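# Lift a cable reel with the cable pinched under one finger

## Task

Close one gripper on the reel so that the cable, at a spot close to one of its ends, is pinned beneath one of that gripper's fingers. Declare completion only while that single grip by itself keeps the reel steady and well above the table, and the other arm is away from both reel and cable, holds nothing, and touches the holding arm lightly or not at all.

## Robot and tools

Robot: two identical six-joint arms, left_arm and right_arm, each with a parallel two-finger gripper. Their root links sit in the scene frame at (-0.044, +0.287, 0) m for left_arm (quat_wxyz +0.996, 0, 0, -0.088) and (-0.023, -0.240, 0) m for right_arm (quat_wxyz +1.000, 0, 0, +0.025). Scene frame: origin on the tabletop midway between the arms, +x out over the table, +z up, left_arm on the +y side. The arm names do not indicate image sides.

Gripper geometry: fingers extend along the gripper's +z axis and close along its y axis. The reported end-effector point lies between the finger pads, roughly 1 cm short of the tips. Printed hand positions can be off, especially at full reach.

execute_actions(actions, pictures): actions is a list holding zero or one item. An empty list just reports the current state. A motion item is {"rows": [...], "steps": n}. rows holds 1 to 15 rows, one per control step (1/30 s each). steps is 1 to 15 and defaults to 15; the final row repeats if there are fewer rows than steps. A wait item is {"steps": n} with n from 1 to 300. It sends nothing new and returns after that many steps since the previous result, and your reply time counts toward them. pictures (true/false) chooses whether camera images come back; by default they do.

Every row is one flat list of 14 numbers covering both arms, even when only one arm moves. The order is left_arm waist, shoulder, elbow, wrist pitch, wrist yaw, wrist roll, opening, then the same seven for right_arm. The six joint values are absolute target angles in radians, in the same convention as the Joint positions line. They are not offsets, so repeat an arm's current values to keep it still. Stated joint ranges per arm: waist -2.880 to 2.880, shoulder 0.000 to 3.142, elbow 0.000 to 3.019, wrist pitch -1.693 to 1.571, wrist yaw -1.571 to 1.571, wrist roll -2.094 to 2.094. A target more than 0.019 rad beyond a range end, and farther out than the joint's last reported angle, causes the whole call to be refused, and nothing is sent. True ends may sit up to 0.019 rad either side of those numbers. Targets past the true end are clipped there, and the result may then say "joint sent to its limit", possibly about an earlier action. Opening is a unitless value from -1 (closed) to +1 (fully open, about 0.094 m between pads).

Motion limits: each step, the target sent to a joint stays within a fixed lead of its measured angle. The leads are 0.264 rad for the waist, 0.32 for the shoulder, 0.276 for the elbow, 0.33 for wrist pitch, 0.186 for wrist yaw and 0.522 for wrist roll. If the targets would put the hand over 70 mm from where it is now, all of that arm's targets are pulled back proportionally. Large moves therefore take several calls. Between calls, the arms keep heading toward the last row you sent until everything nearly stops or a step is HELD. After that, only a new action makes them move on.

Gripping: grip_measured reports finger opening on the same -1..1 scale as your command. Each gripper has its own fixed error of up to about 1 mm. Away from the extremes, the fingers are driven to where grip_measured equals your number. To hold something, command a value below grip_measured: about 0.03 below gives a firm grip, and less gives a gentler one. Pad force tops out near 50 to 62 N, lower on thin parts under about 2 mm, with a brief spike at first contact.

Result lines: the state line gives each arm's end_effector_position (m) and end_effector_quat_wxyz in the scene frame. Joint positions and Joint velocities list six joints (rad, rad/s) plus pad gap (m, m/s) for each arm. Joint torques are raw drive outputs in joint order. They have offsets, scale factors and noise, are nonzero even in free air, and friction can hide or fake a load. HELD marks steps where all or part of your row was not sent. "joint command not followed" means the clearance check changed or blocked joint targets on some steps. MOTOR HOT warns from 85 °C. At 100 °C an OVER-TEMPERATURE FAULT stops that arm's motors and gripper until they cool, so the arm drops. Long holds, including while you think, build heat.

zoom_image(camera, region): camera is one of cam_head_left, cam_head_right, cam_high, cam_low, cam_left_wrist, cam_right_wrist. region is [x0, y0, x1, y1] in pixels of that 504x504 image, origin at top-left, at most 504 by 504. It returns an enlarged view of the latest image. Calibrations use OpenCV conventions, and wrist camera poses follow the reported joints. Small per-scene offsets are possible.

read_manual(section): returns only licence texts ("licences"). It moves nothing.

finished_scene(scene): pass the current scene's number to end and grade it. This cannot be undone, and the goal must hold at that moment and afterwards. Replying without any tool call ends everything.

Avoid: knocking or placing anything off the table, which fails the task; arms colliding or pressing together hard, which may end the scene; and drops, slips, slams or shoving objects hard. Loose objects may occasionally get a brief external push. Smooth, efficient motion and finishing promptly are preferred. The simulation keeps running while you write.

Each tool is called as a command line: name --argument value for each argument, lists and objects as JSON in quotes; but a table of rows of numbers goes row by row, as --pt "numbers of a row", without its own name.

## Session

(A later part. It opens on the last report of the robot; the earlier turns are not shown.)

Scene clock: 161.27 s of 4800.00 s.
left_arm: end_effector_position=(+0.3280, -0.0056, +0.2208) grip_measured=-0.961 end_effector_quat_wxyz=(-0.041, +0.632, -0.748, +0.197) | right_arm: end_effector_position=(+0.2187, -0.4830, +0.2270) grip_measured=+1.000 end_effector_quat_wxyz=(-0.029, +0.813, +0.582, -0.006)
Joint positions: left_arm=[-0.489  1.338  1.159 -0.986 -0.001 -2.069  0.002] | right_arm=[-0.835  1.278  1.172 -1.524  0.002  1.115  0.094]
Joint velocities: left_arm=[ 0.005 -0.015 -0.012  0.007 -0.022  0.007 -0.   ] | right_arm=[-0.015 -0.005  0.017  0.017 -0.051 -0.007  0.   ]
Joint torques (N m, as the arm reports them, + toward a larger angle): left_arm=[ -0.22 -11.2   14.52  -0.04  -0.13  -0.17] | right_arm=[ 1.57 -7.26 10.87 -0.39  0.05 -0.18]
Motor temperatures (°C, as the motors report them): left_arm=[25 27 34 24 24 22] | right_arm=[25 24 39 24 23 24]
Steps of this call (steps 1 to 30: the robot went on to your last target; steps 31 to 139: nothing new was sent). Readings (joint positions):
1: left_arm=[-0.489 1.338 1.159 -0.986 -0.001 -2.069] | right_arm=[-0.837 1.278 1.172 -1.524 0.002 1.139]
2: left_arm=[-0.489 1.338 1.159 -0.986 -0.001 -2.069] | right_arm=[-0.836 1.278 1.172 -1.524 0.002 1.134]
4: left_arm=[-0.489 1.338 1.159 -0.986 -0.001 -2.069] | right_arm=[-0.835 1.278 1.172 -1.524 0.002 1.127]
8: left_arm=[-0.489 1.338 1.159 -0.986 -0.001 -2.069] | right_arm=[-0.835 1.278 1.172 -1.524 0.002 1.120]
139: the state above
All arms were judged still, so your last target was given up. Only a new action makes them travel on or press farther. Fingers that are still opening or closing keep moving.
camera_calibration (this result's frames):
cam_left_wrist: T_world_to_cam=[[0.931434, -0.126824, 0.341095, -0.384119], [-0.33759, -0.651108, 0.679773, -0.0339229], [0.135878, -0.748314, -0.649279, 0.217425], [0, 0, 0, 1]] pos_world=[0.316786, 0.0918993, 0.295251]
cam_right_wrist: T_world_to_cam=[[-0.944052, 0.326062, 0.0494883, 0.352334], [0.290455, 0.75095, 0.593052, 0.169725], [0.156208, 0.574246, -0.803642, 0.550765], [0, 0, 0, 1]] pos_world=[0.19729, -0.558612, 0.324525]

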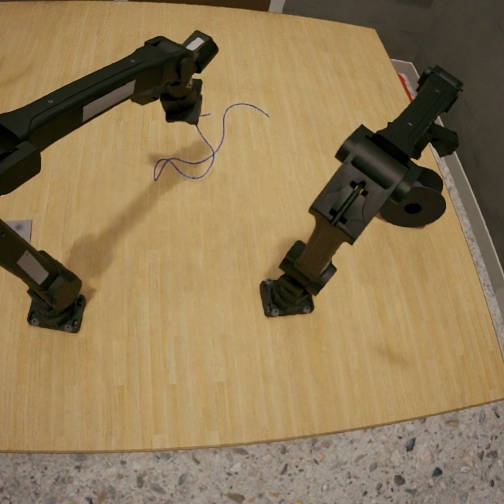

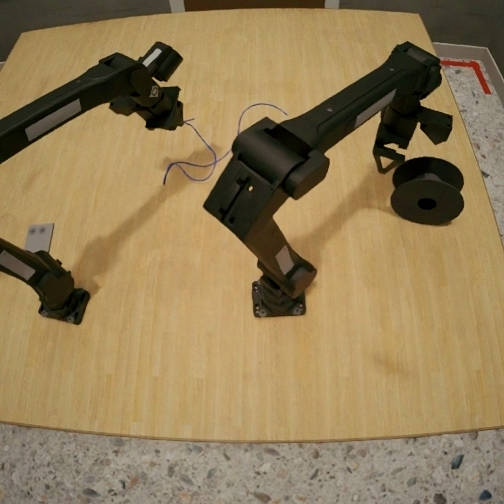

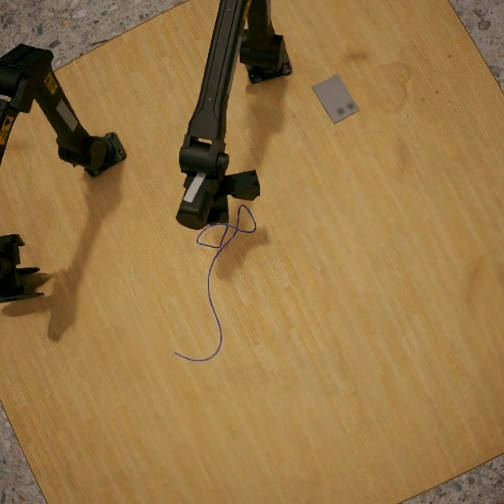

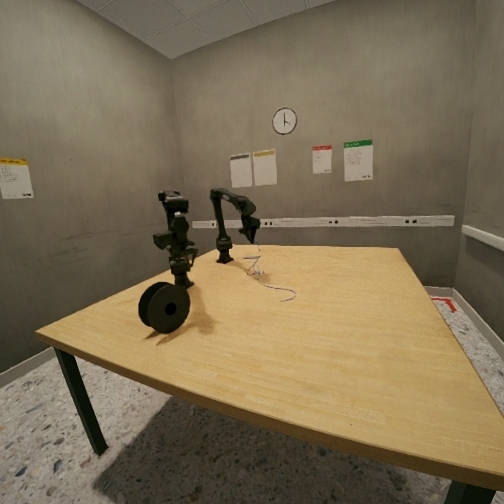

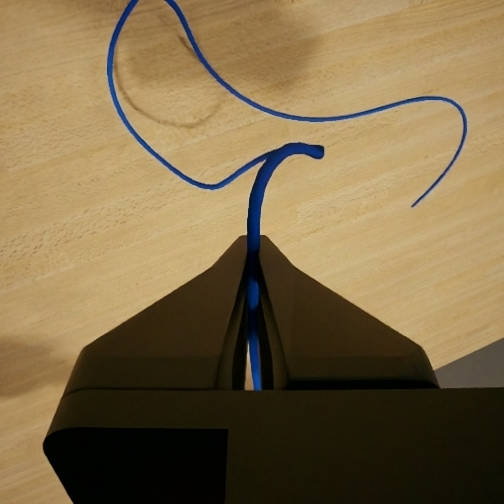

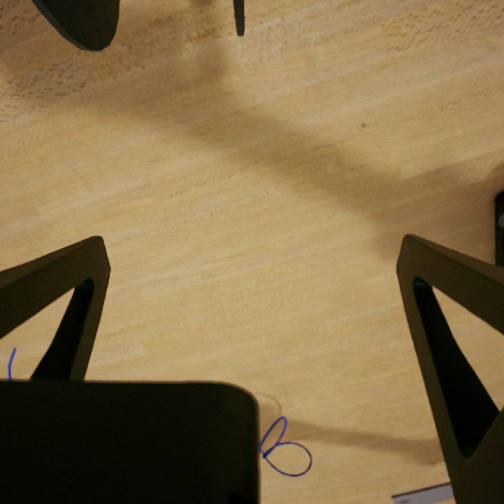

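execute_actions --actions '[{"rows":[[-0.489,1.338,1.19,-0.986,0,-2.069,-1,-1.115,1.416,1.34,-1.47,0,0.82,1]],"steps":15}]'

execute_actions --actions '[{"steps":10}]'

Scene clock: 163.87 s of 4800.00 s.
left_arm: end_effector_position=(+0.3280, -0.0056, +0.2208) grip_measured=-0.961 end_effector_quat_wxyz=(-0.041, +0.632, -0.748, +0.197) | right_arm: end_effector_position=(+0.1660, -0.5969, +0.2167) grip_measured=+1.000 end_effector_quat_wxyz=(-0.020, +0.822, +0.569, +0.002)
Joint positions: left_arm=[-0.489  1.338  1.159 -0.986 -0.001 -2.069  0.002] | right_arm=[-1.131  1.429  1.291 -1.473  0.002  0.85   0.094]
Joint velocities: left_arm=[ 0.005  0.015  0.002 -0.002  0.022  0.022  0.   ] | right_arm=[ 0.054 -0.015  0.007 -0.002 -0.051 -0.139  0.   ]
Joint torques (N m, as the arm reports them, + toward a larger angle): left_arm=[  0.78 -12.6   13.55   0.66  -0.12  -0.02] | right_arm=[ 1.63 -9.09 10.69 -0.26  0.05 -0.14]
Motor temperatures (°C, as the motors report them): left_arm=[25 27 35 24 24 22] | right_arm=[25 24 39 24 23 24]
Steps of this call (steps 1 to 63: nothing new was sent; steps 64 to 78: all 15 steps of this action). Readings (joint positions):
64: left_arm=[-0.489 1.338 1.159 -0.986 -0.001 -2.069] | right_arm=[-0.846 1.283 1.176 -1.523 -0.003 1.088]
65: left_arm=[-0.489 1.338 1.159 -0.986 -0.001 -2.069] | right_arm=[-0.871 1.294 1.188 -1.520 -0.005 1.059]
67: left_arm=[-0.489 1.338 1.159 -0.986 -0.001 -2.069] | right_arm=[-0.951 1.330 1.220 -1.508 -0.005 1.005]
71: left_arm=[-0.489 1.338 1.159 -0.986 -0.001 -2.069] | right_arm=[-1.110 1.412 1.286 -1.478 0.000 0.908]
78: the state above
camera_calibration (this result's frames):
cam_left_wrist: T_world_to_cam=[[0.931434, -0.126824, 0.341095, -0.384119], [-0.33759, -0.651108, 0.679773, -0.0339229], [0.135878, -0.748314, -0.649279, 0.217425], [0, 0, 0, 1]] pos_world=[0.316786, 0.0918993, 0.295251]
cam_right_wrist: T_world_to_cam=[[-0.933819, 0.356699, 0.0273565, 0.361576], [0.302016, 0.745051, 0.594715, 0.270931], [0.191752, 0.563618, -0.803471, 0.603812], [0, 0, 0, 1]] pos_world=[0.140039, -0.671151, 0.314128]

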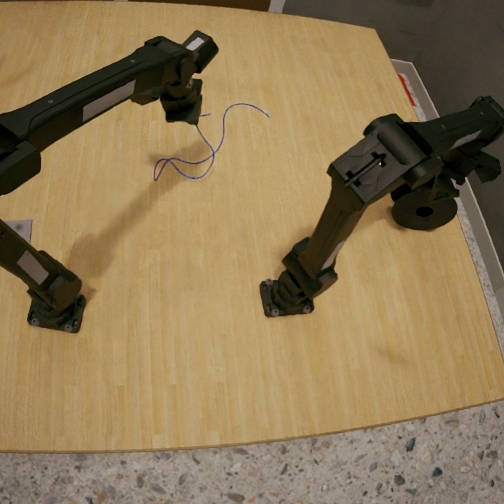

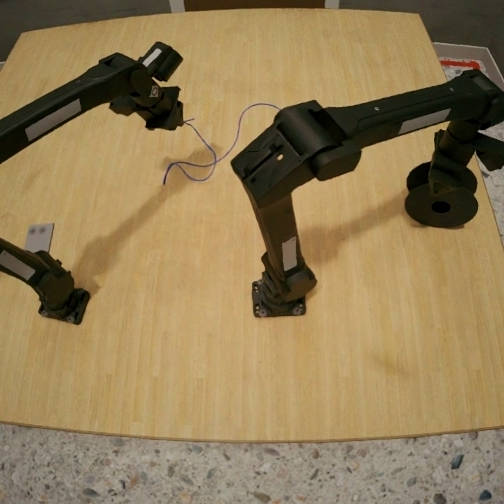

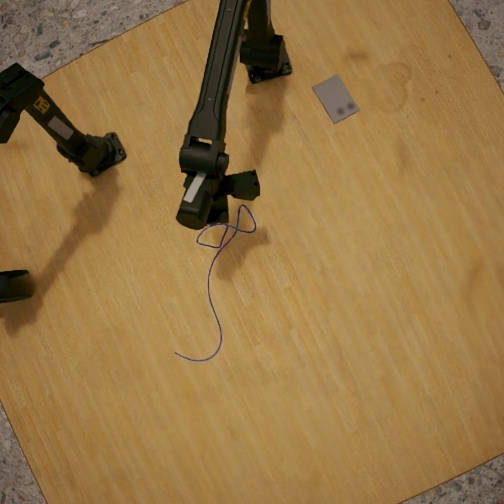

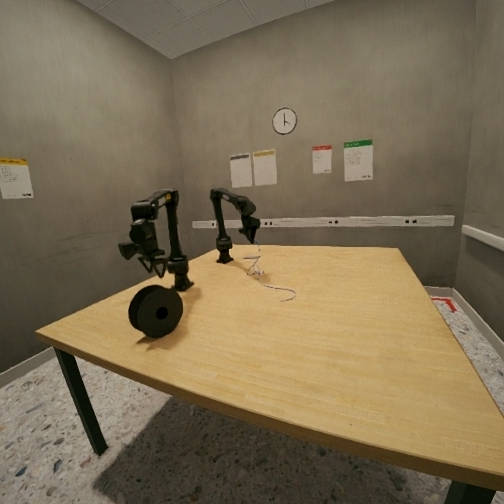

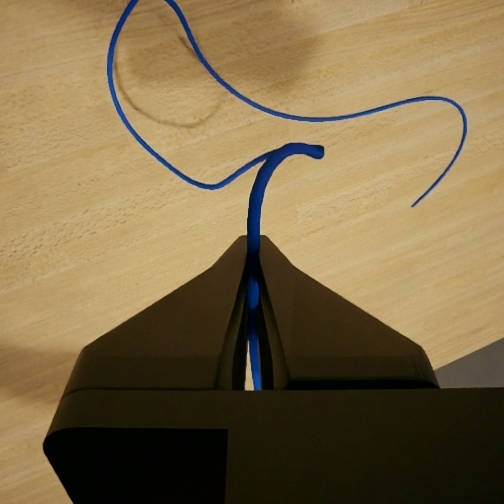

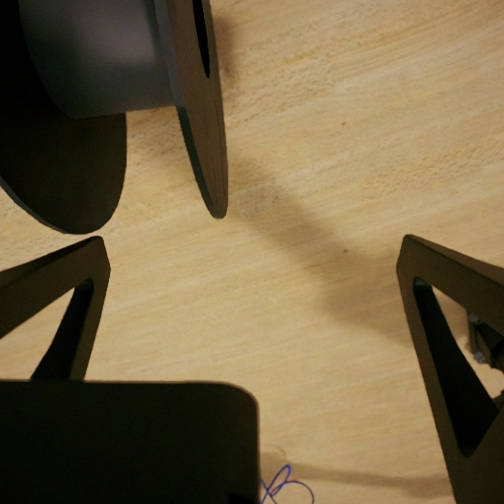

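Scene clock: 164.20 s of 4800.00 s.
left_arm: end_effector_position=(+0.3280, -0.0056, +0.2208) grip_measured=-0.961 end_effector_quat_wxyz=(-0.041, +0.632, -0.748, +0.197) | right_arm: end_effector_position=(+0.1669, -0.5964, +0.2167) grip_measured=+1.000 end_effector_quat_wxyz=(-0.020, +0.818, +0.575, +0.002)
Joint positions: left_arm=[-0.489  1.338  1.159 -0.986 -0.001 -2.069  0.002] | right_arm=[-1.128  1.429  1.291 -1.473  0.002  0.837  0.094]
Joint velocities: left_arm=[-0.005 -0.005  0.007  0.012 -0.037 -0.007  0.   ] | right_arm=[ 0.015 -0.015 -0.007  0.002  0.007 -0.007  0.   ]
Joint torques (N m, as the arm reports them, + toward a larger angle): left_arm=[  0.67 -12.41  13.54   0.71  -0.14  -0.06] | right_arm=[ 2.08 -9.77 11.14 -0.15  0.08 -0.17]
Motor temperatures (°C, as the motors report them): left_arm=[25 27 35 24 24 22] | right_arm=[25 24 39 24 23 24]
Steps of this call (steps 1 to 10: the robot went on to your last target). Readings (joint positions):
1: left_arm=[-0.489 1.338 1.159 -0.986 -0.001 -2.069] | right_arm=[-1.130 1.429 1.291 -1.473 0.002 0.847]
2: left_arm=[-0.489 1.338 1.159 -0.986 -0.001 -2.069] | right_arm=[-1.129 1.429 1.291 -1.473 0.002 0.845]
4: left_arm=[-0.489 1.338 1.159 -0.986 -0.001 -2.069] | right_arm=[-1.128 1.429 1.291 -1.473 0.002 0.841]
8: left_arm=[-0.489 1.338 1.159 -0.986 -0.001 -2.069] | right_arm=[-1.128 1.429 1.291 -1.473 0.002 0.837]
10: the state above
camera_calibration (this result's frames):
cam_left_wrist: T_world_to_cam=[[0.931434, -0.126824, 0.341095, -0.384119], [-0.33759, -0.651108, 0.679773, -0.0339229], [0.135878, -0.748314, -0.649279, 0.217425], [0, 0, 0, 1]] pos_world=[0.316786, 0.0918993, 0.295251]
cam_right_wrist: T_world_to_cam=[[-0.939553, 0.341336, 0.0270066, 0.354155], [0.28948, 0.749732, 0.595066, 0.275075], [0.18287, 0.566914, -0.803223, 0.606739], [0, 0, 0, 1]] pos_world=[0.142165, -0.671087, 0.314095]

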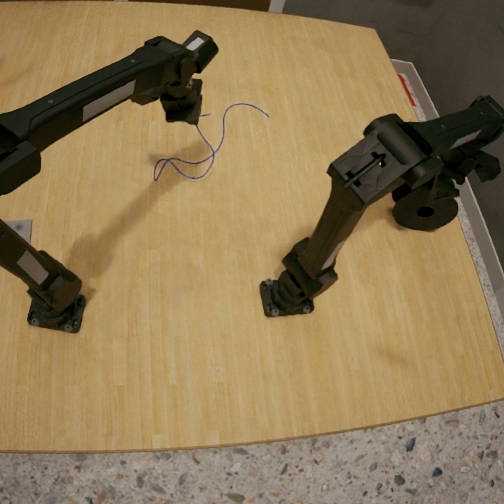

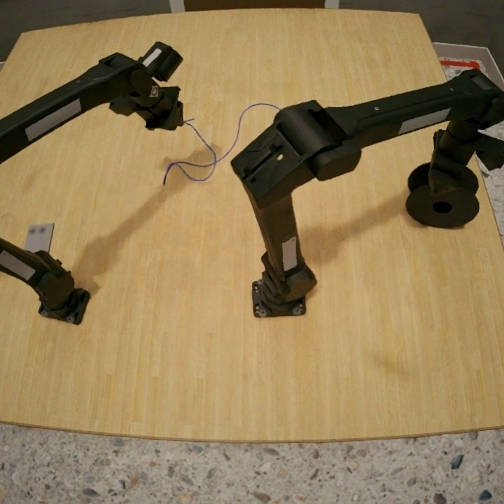

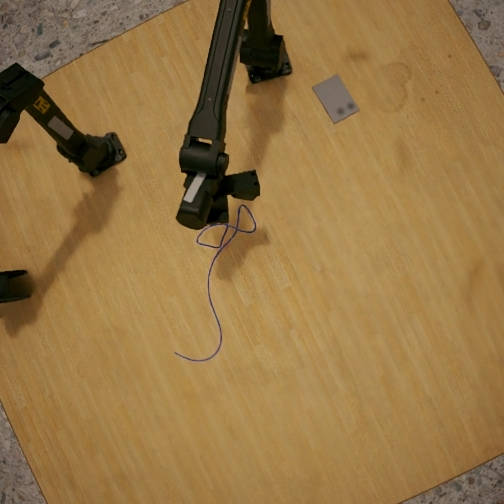

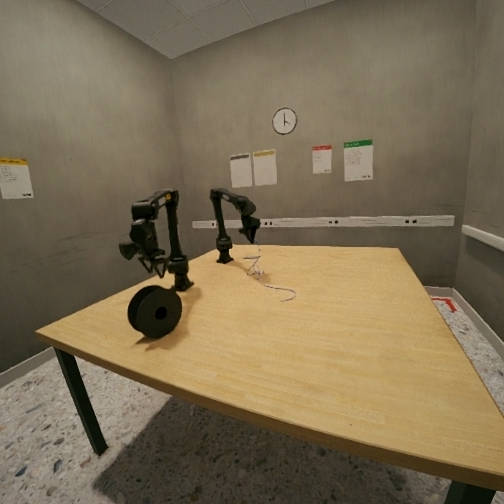

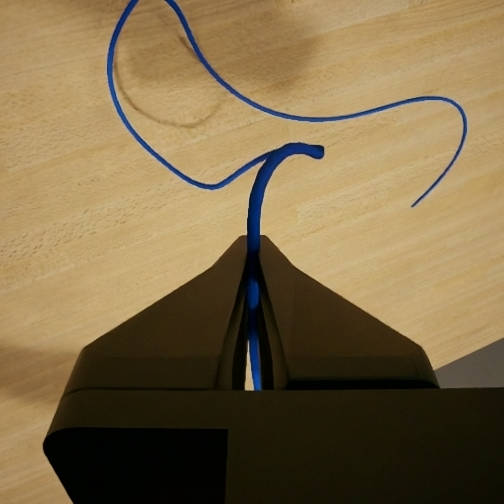

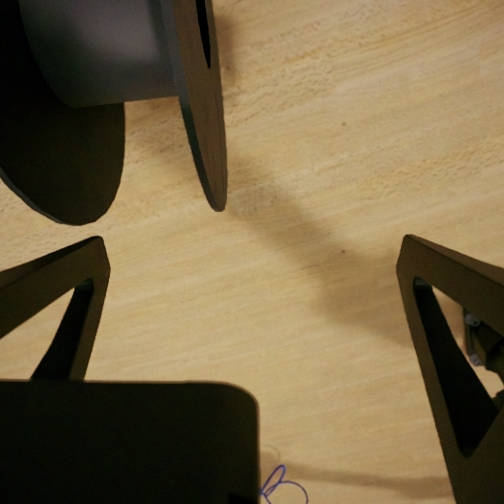

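execute_actions --actions '[{"rows":[[-0.489,1.338,1.19,-0.986,0,-2.069,-1,-1.2,1.50,1.43,-1.45,0,0.72,1]],"steps":15}]'

Scene clock: 166.30 s of 4800.00 s.
left_arm: end_effector_position=(+0.3280, -0.0056, +0.2208) grip_measured=-0.961 end_effector_quat_wxyz=(-0.041, +0.632, -0.748, +0.197) | right_arm: end_effector_position=(+0.1577, -0.6434, +0.2240) grip_measured=+1.000 end_effector_quat_wxyz=(+0.002, +0.809, +0.587, -0.000)
Joint positions: left_arm=[-0.489  1.338  1.159 -0.986 -0.001 -2.069  0.002] | right_arm=[-1.198  1.497  1.384 -1.454 -0.     0.739  0.094]
Joint velocities: left_arm=[-0.024 -0.015 -0.012  0.007  0.022 -0.037  0.   ] | right_arm=[ 0.005  0.015  0.007  0.002 -0.066 -0.051  0.   ]
Joint torques (N m, as the arm reports them, + toward a larger angle): left_arm=[  0.61 -12.66  13.45   0.7   -0.15  -0.06] | right_arm=[-0.09 -8.99 10.69 -0.21  0.08 -0.26]
Motor temperatures (°C, as the motors report them): left_arm=[25 27 35 24 24 22] | right_arm=[25 24 39 24 23 24]
Steps of this call (steps 1 to 30: the robot went on to your last target; steps 31 to 48: nothing new was sent; steps 49 to 63: all 15 steps of this action). Readings (joint positions):
49: left_arm=[-0.489 1.338 1.159 -0.986 -0.001 -2.069] | right_arm=[-1.133 1.434 1.298 -1.473 0.000 0.819]
50: left_arm=[-0.489 1.338 1.159 -0.986 -0.001 -2.069] | right_arm=[-1.141 1.445 1.316 -1.472 -0.000 0.802]
52: left_arm=[-0.489 1.338 1.159 -0.986 -0.001 -2.069] | right_arm=[-1.165 1.473 1.359 -1.465 -0.000 0.777]
56: left_arm=[-0.489 1.338 1.159 -0.986 -0.001 -2.069] | right_arm=[-1.197 1.496 1.384 -1.454 -0.000 0.752]
63: the state above
camera_calibration (this result's frames):
cam_left_wrist: T_world_to_cam=[[0.931434, -0.126824, 0.341095, -0.384119], [-0.33759, -0.651108, 0.679773, -0.0339229], [0.135878, -0.748314, -0.649279, 0.217425], [0, 0, 0, 1]] pos_world=[0.316786, 0.0918993, 0.295251]
cam_right_wrist: T_world_to_cam=[[-0.949161, 0.314726, -0.00648037, 0.35319], [0.254483, 0.77927, 0.572693, 0.338098], [0.185291, 0.541929, -0.819744, 0.628189], [0, 0, 0, 1]] pos_world=[0.132796, -0.715061, 0.323616]

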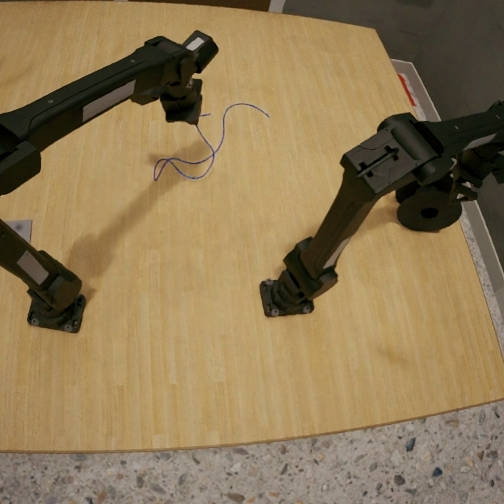

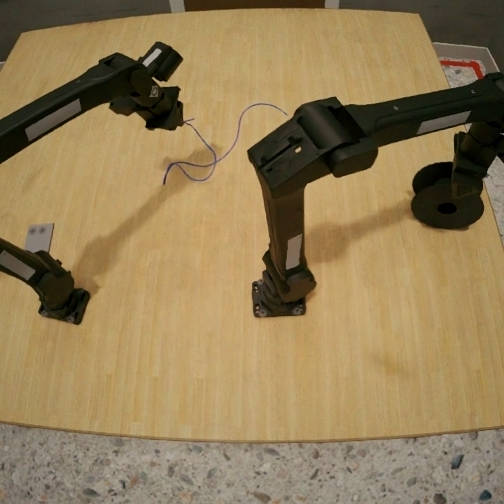

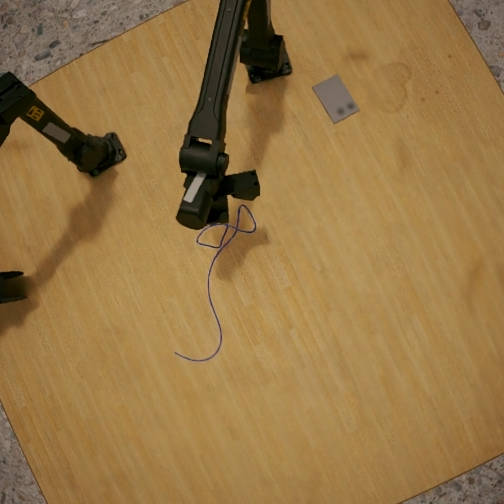

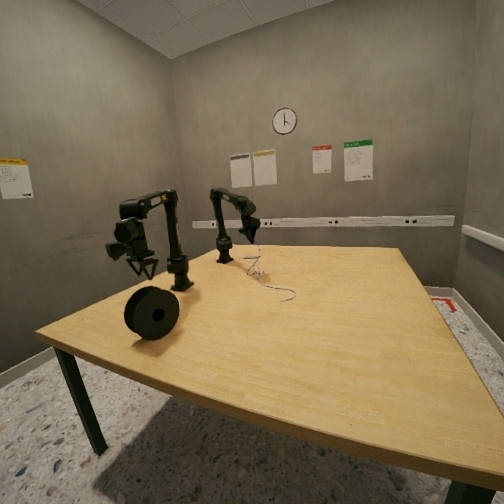

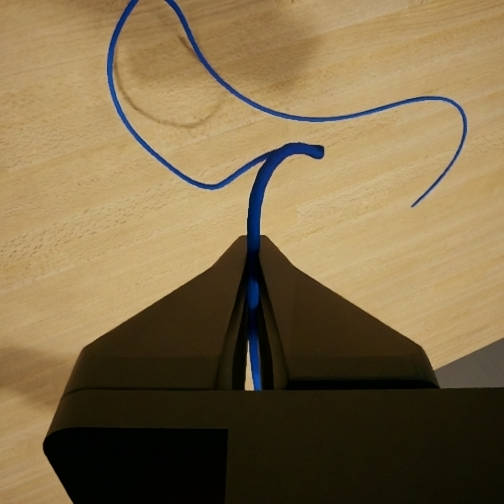

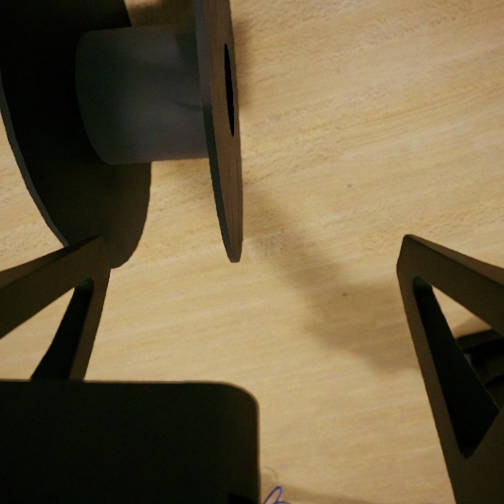

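execute_actions --actions '[{"rows":[[-0.489,1.338,1.19,-0.986,0,-2.069,-1,-1.232,1.59,1.50,-1.45,0,0.70,1]],"steps":15}]'

Scene clock: 168.23 s of 4800.00 s.
left_arm: end_effector_position=(+0.3280, -0.0056, +0.2208) grip_measured=-0.961 end_effector_quat_wxyz=(-0.041, +0.632, -0.748, +0.197) | right_arm: end_effector_position=(+0.1600, -0.6744, +0.2079) grip_measured=+1.000 end_effector_quat_wxyz=(-0.012, +0.809, +0.587, +0.003)
Joint positions: left_arm=[-0.489  1.338  1.159 -0.986 -0.001 -2.069  0.002] | right_arm=[-1.22   1.596  1.455 -1.454 -0.     0.716  0.094]
Joint velocities: left_arm=[-0.005 -0.015 -0.002 -0.002  0.007 -0.022 -0.001] | right_arm=[ 0.005 -0.005  0.002  0.012 -0.11   0.095  0.   ]
Joint torques (N m, as the arm reports them, + toward a larger angle): left_arm=[  0.68 -12.56  13.57   0.64  -0.13  -0.08] | right_arm=[ -0.07 -11.11  10.67  -0.1    0.1   -0.19]
Motor temperatures (°C, as the motors report them): left_arm=[25 27 35 24 24 22] | right_arm=[25 24 39 24 23 24]
Steps of this call (steps 1 to 15: the robot went on to your last target; steps 16 to 43: nothing new was sent; steps 44 to 58: all 15 steps of this action). Readings (joint positions):
44: left_arm=[-0.489 1.338 1.159 -0.986 -0.001 -2.069] | right_arm=[-1.199 1.503 1.390 -1.456 -0.000 0.732]
45: left_arm=[-0.489 1.338 1.159 -0.986 -0.001 -2.069] | right_arm=[-1.201 1.516 1.406 -1.457 -0.000 0.729]
47: left_arm=[-0.489 1.338 1.159 -0.986 -0.001 -2.069] | right_arm=[-1.209 1.549 1.441 -1.456 -0.000 0.724]
51: left_arm=[-0.489 1.338 1.159 -0.986 -0.001 -2.069] | right_arm=[-1.220 1.588 1.455 -1.454 -0.000 0.718]
58: the state above
camera_calibration (this result's frames):
cam_left_wrist: T_world_to_cam=[[0.931434, -0.126824, 0.341095, -0.384119], [-0.33759, -0.651108, 0.679773, -0.0339229], [0.135878, -0.748314, -0.649279, 0.217425], [0, 0, 0, 1]] pos_world=[0.316786, 0.0918993, 0.295251]
cam_right_wrist: T_world_to_cam=[[-0.949254, 0.314301, 0.0114323, 0.361094], [0.260356, 0.764897, 0.589193, 0.35687], [0.176439, 0.56227, -0.807912, 0.644054], [0, 0, 0, 1]] pos_world=[0.13622, -0.748594, 0.305946]

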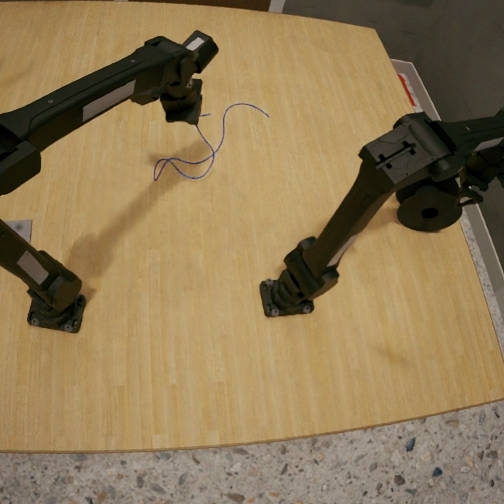

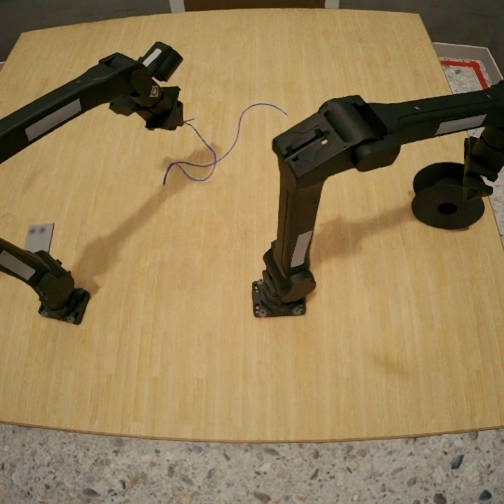

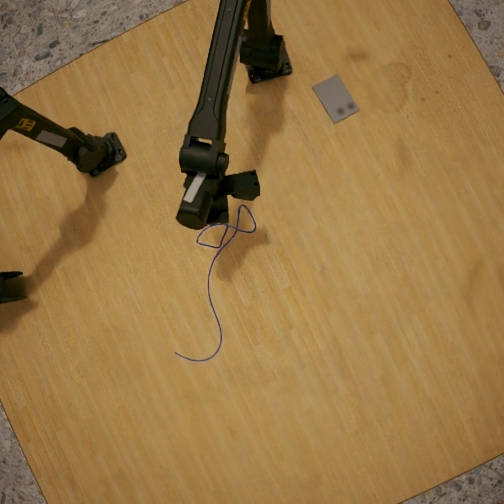

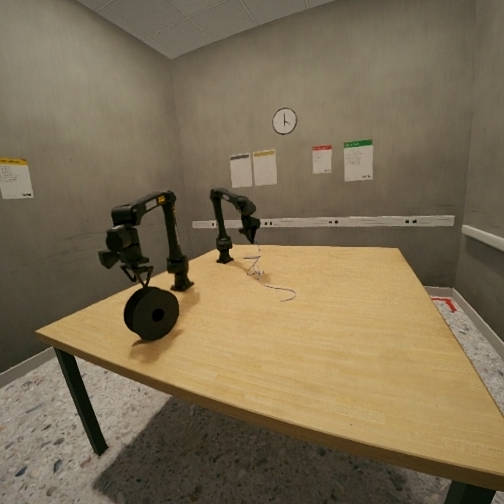

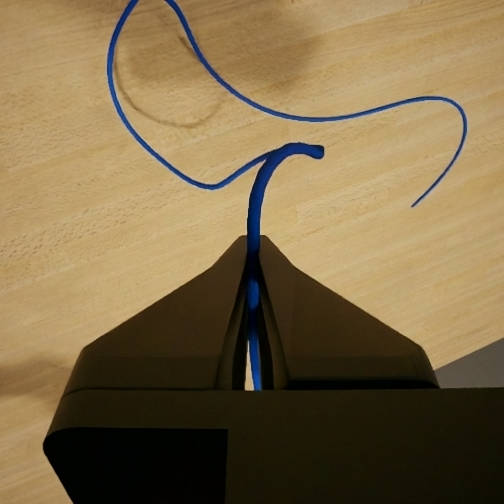

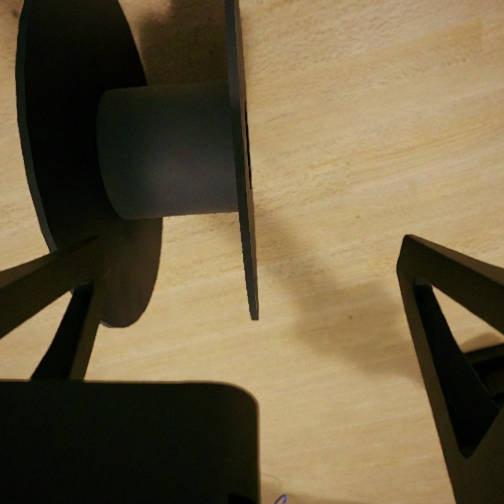

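execute_actions --actions '[{"rows":[[-0.489,1.338,1.19,-0.986,0,-2.069,-1,-1.222,1.62,1.36,-1.30,0,0.70,1]],"steps":15}]'

Scene clock: 169.47 s of 4800.00 s.
left_arm: end_effector_position=(+0.3280, -0.0056, +0.2208) grip_measured=-0.961 end_effector_quat_wxyz=(-0.041, +0.632, -0.748, +0.197) | right_arm: end_effector_position=(+0.1618, -0.6786, +0.1570) grip_measured=+1.000 end_effector_quat_wxyz=(-0.005, +0.809, +0.588, +0.001)
Joint positions: left_arm=[-0.489  1.338  1.159 -0.986 -0.001 -2.069  0.002] | right_arm=[-1.22   1.626  1.356 -1.311 -0.     0.715  0.094]
Joint velocities: left_arm=[-0.015 -0.005 -0.002  0.007 -0.066 -0.022 -0.001] | right_arm=[-0.005 -0.005 -0.002 -0.007 -0.037  0.037  0.   ]
Joint torques (N m, as the arm reports them, + toward a larger angle): left_arm=[  0.75 -12.56  13.49   0.74  -0.16  -0.05] | right_arm=[  0.17 -11.41   7.7    0.12   0.09  -0.2 ]
Motor temperatures (°C, as the motors report them): left_arm=[25 27 35 24 24 22] | right_arm=[25 25 39 24 23 24]
Steps of this call (steps 1 to 15: the robot went on to your last target; steps 16 to 22: nothing new was sent; steps 23 to 37: all 15 steps of this action). Readings (joint positions):
23: left_arm=[-0.489 1.338 1.159 -0.986 -0.001 -2.069] | right_arm=[-1.220 1.594 1.440 -1.423 -0.000 0.715]
24: left_arm=[-0.489 1.338 1.159 -0.986 -0.001 -2.069] | right_arm=[-1.220 1.589 1.419 -1.377 -0.000 0.715]
26: left_arm=[-0.489 1.338 1.159 -0.986 -0.001 -2.069] | right_arm=[-1.220 1.593 1.383 -1.331 -0.000 0.715]
30: left_arm=[-0.489 1.338 1.159 -0.986 -0.001 -2.069] | right_arm=[-1.220 1.619 1.357 -1.316 -0.000 0.715]
37: the state above
camera_calibration (this result's frames):
cam_left_wrist: T_world_to_cam=[[0.931434, -0.126824, 0.341095, -0.384119], [-0.33759, -0.651108, 0.679773, -0.0339229], [0.135878, -0.748314, -0.649279, 0.217425], [0, 0, 0, 1]] pos_world=[0.316786, 0.0918993, 0.295251]
cam_right_wrist: T_world_to_cam=[[-0.94965, 0.3133, 0.00286842, 0.365417], [0.256506, 0.772179, 0.58133, 0.396423], [0.179916, 0.552796, -0.813663, 0.598879], [0, 0, 0, 1]] pos_world=[0.137585, -0.751652, 0.255785]

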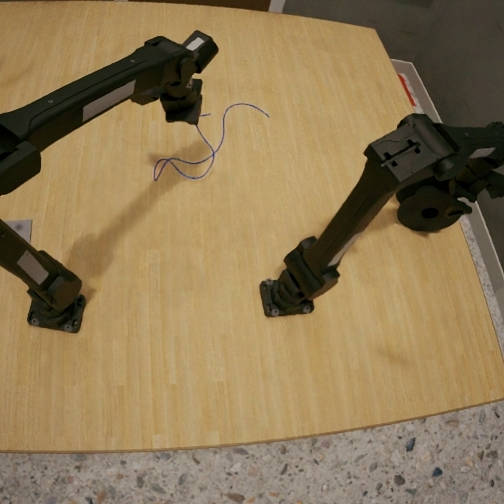

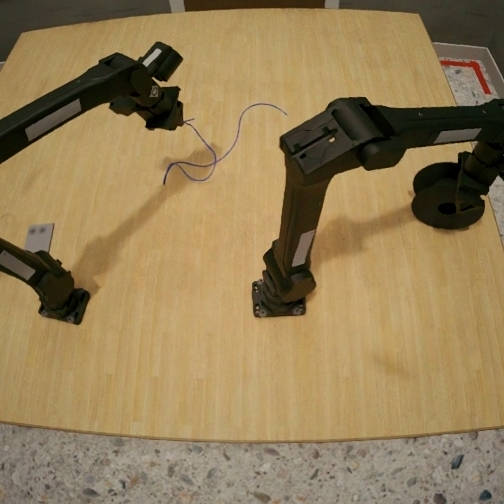

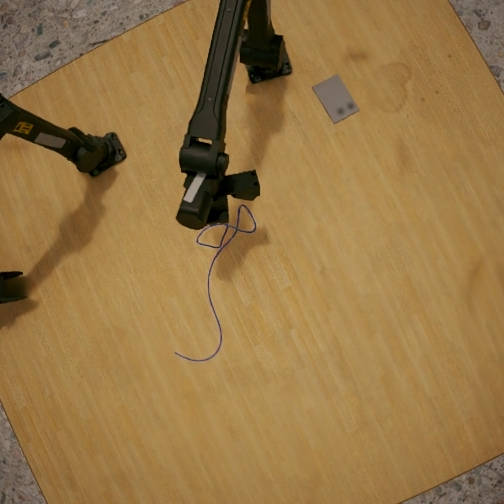

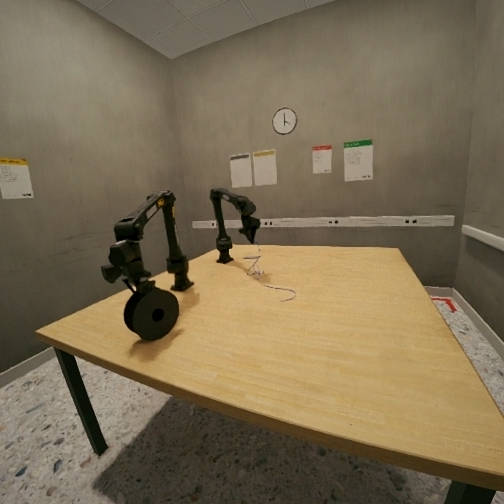

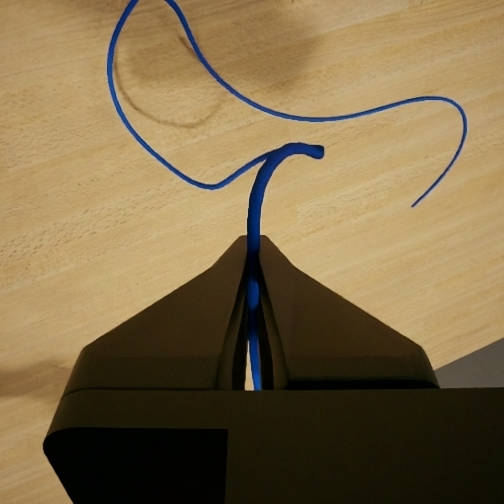

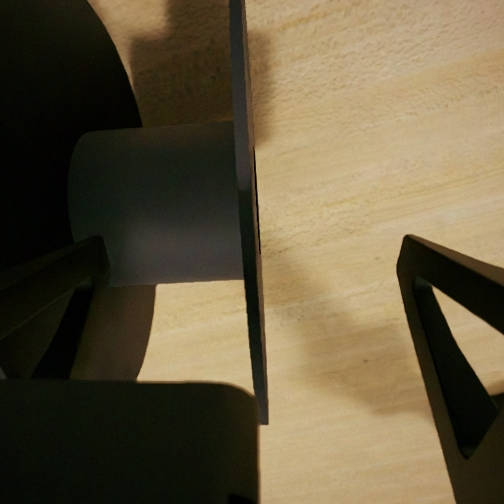

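execute_actions --actions '[{"rows":[[-0.489,1.338,1.19,-0.986,0,-2.069,-1,-1.222,1.62,1.36,-1.30,0,0.70,-1]],"steps":15}]' --pictures false

execute_actions --actions '[{"rows":[[-0.489,1.338,1.19,-0.986,0,-2.069,-1,-1.222,1.62,1.36,-1.30,0,0.70,-1]],"steps":6}]' --pictures false

execute_actions --actions '[{"rows":[[-0.489,1.338,1.19,-0.986,0,-2.069,-1,-1.222,1.58,1.45,-1.42,0,0.70,-1]],"steps":12}]'

Scene clock: 171.10 s of 4800.00 s.
left_arm: end_effector_position=(+0.3280, -0.0056, +0.2208) grip_measured=-0.961 end_effector_quat_wxyz=(-0.041, +0.632, -0.748, +0.197) | right_arm: end_effector_position=(+0.1623, -0.6790, +0.1570) grip_measured=-0.952 end_effector_quat_wxyz=(-0.004, +0.808, +0.589, +0.002)
Joint positions: left_arm=[-0.489  1.338  1.159 -0.986 -0.001 -2.069  0.002] | right_arm=[-1.22   1.626  1.356 -1.309 -0.002  0.71   0.002]
Joint velocities: left_arm=[-0.005 -0.015 -0.012  0.007 -0.022 -0.037  0.   ] | right_arm=[-0.015 -0.005 -0.002  0.017  0.037  0.066  0.001]
Joint torques (N m, as the arm reports them, + toward a larger angle): left_arm=[  0.72 -12.55  13.45   0.68  -0.14  -0.03] | right_arm=[  0.5  -11.27   7.67   0.08   0.17  -0.14]
Motor temperatures (°C, as the motors report them): left_arm=[25 27 36 24 24 22] | right_arm=[25 25 38 24 23 24]
Steps of this call (steps 1 to 15: the robot went on to your last target; steps 16 to 34: nothing new was sent; steps 35 to 49: all 15 steps of this action). Readings (joint positions):
35: left_arm=[-0.489 1.338 1.159 -0.986 -0.001 -2.069] | right_arm=[-1.220 1.626 1.356 -1.311 -0.000 0.715]
36: left_arm=[-0.489 1.338 1.159 -0.986 -0.001 -2.069] | right_arm=[-1.220 1.626 1.356 -1.311 -0.000 0.715]
38: left_arm=[-0.489 1.338 1.159 -0.986 -0.001 -2.069] | right_arm=[-1.220 1.626 1.356 -1.311 -0.000 0.715]
42: left_arm=[-0.489 1.338 1.159 -0.986 -0.001 -2.069] | right_arm=[-1.220 1.626 1.356 -1.311 -0.003 0.712]
49: the state above

Scene clock: 171.30 s of 4800.00 s.
left_arm: end_effector_position=(+0.3280, -0.0056, +0.2208) grip_measured=-0.961 end_effector_quat_wxyz=(-0.041, +0.632, -0.748, +0.197) | right_arm: end_effector_position=(+0.1623, -0.6790, +0.1570) grip_measured=-0.952 end_effector_quat_wxyz=(-0.004, +0.808, +0.589, +0.002)
Joint positions: left_arm=[-0.489  1.338  1.159 -0.986 -0.001 -2.069  0.002] | right_arm=[-1.22   1.626  1.356 -1.309 -0.002  0.71   0.002]
Joint velocities: left_arm=[-0.015 -0.015 -0.007 -0.002  0.022 -0.007 -0.   ] | right_arm=[-0.005 -0.034  0.002  0.012 -0.037  0.081 -0.   ]
Joint torques (N m, as the arm reports them, + toward a larger angle): left_arm=[  0.57 -12.2   13.47   0.8   -0.12  -0.08] | right_arm=[  0.49 -10.95   7.71   0.29   0.21  -0.16]
Motor temperatures (°C, as the motors report them): left_arm=[25 27 36 24 24 22] | right_arm=[25 25 38 24 23 24]
Steps of this call (steps 1 to 6: all 6 steps of this action). Readings (joint positions):
1: left_arm=[-0.489 1.338 1.159 -0.986 -0.001 -2.069] | right_arm=[-1.220 1.626 1.356 -1.309 -0.002 0.710]
2: left_arm=[-0.489 1.338 1.159 -0.986 -0.001 -2.069] | right_arm=[-1.220 1.626 1.356 -1.309 -0.002 0.710]
4: left_arm=[-0.489 1.338 1.159 -0.986 -0.001 -2.069] | right_arm=[-1.220 1.626 1.356 -1.309 -0.002 0.710]
6: the state above

Scene clock: 171.70 s of 4800.00 s.
left_arm: end_effector_position=(+0.3280, -0.0056, +0.2208) grip_measured=-0.961 end_effector_quat_wxyz=(-0.041, +0.632, -0.748, +0.197) | right_arm: end_effector_position=(+0.1551, -0.6625, +0.1744) grip_measured=-0.952 end_effector_quat_wxyz=(-0.034, +0.807, +0.589, +0.008)
Joint positions: left_arm=[-0.489  1.338  1.159 -0.986 -0.001 -2.069  0.002] | right_arm=[-1.22   1.607  1.378 -1.411 -0.001  0.71   0.002]
Joint velocities: left_arm=[ 0.005 -0.015  0.002  0.017 -0.095  0.081 -0.001] | right_arm=[-0.005 -0.015 -0.002  0.007  0.007 -0.081 -0.001]
Joint torques (N m, as the arm reports them, + toward a larger angle): left_arm=[  0.89 -12.67  13.59   0.73  -0.14  -0.03] | right_arm=[  0.62 -11.65  12.09  -0.57   0.11  -0.16]
Motor temperatures (°C, as the motors report them): left_arm=[25 27 36 24 24 22] | right_arm=[25 25 38 24 23 24]
Steps of this call (steps 1 to 12: all 12 steps of this action). Readings (joint positions):
1: left_arm=[-0.489 1.338 1.159 -0.986 -0.001 -2.069] | right_arm=[-1.220 1.625 1.361 -1.326 -0.001 0.710]
2: left_arm=[-0.489 1.338 1.159 -0.986 -0.001 -2.069] | right_arm=[-1.220 1.625 1.366 -1.354 -0.001 0.710]
4: left_arm=[-0.489 1.338 1.159 -0.986 -0.001 -2.069] | right_arm=[-1.220 1.619 1.370 -1.394 -0.001 0.710]
8: left_arm=[-0.489 1.338 1.159 -0.986 -0.001 -2.069] | right_arm=[-1.220 1.608 1.374 -1.411 -0.001 0.710]
12: the state above
camera_calibration (this result's frames):
cam_left_wrist: T_world_to_cam=[[0.931434, -0.126824, 0.341095, -0.384119], [-0.33759, -0.651108, 0.679773, -0.0339229], [0.135878, -0.748314, -0.649279, 0.217425], [0, 0, 0, 1]] pos_world=[0.316786, 0.0918993, 0.295251]
cam_right_wrist: T_world_to_cam=[[-0.950463, 0.308152, 0.0407802, 0.344018], [0.266669, 0.740949, 0.616346, 0.347211], [0.159712, 0.596689, -0.786419, 0.632834], [0, 0, 0, 1]] pos_world=[0.133314, -0.74088, 0.269641]

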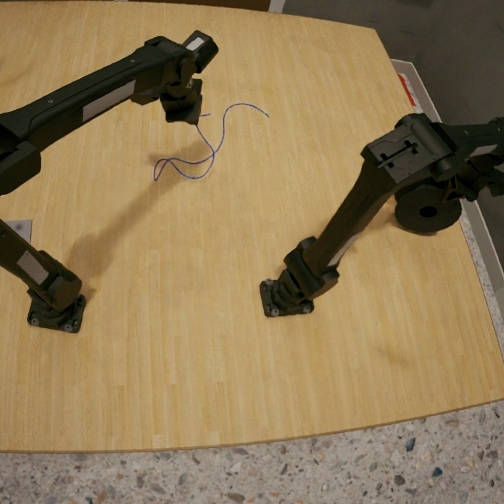

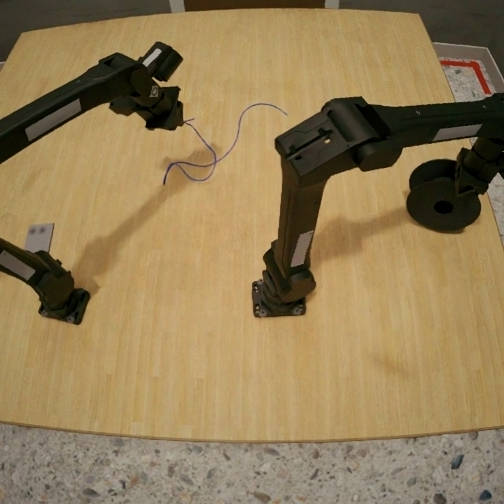

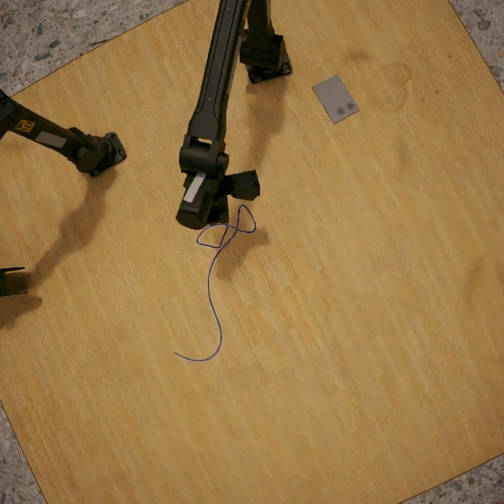

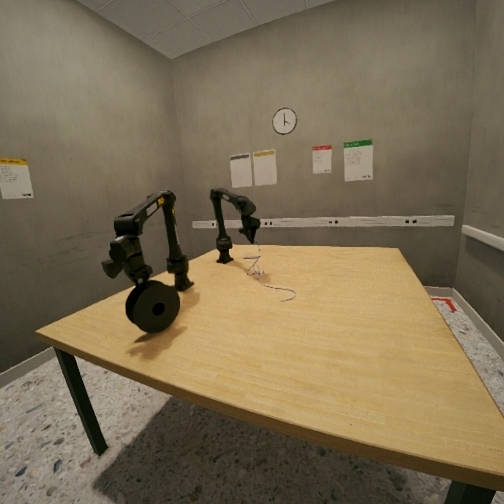

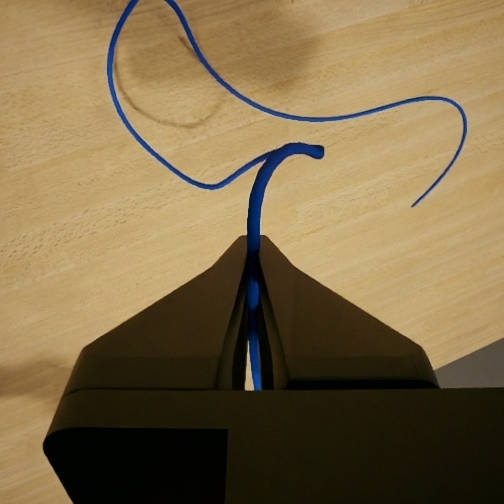

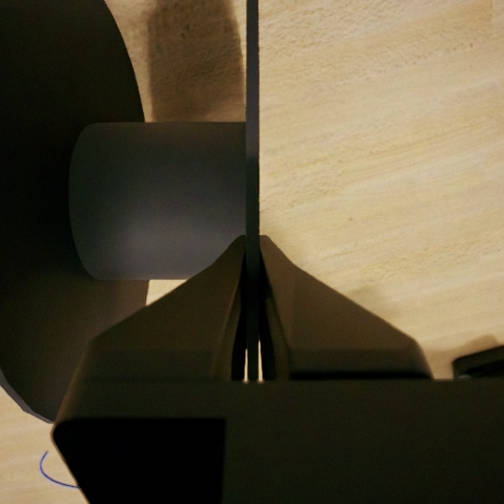

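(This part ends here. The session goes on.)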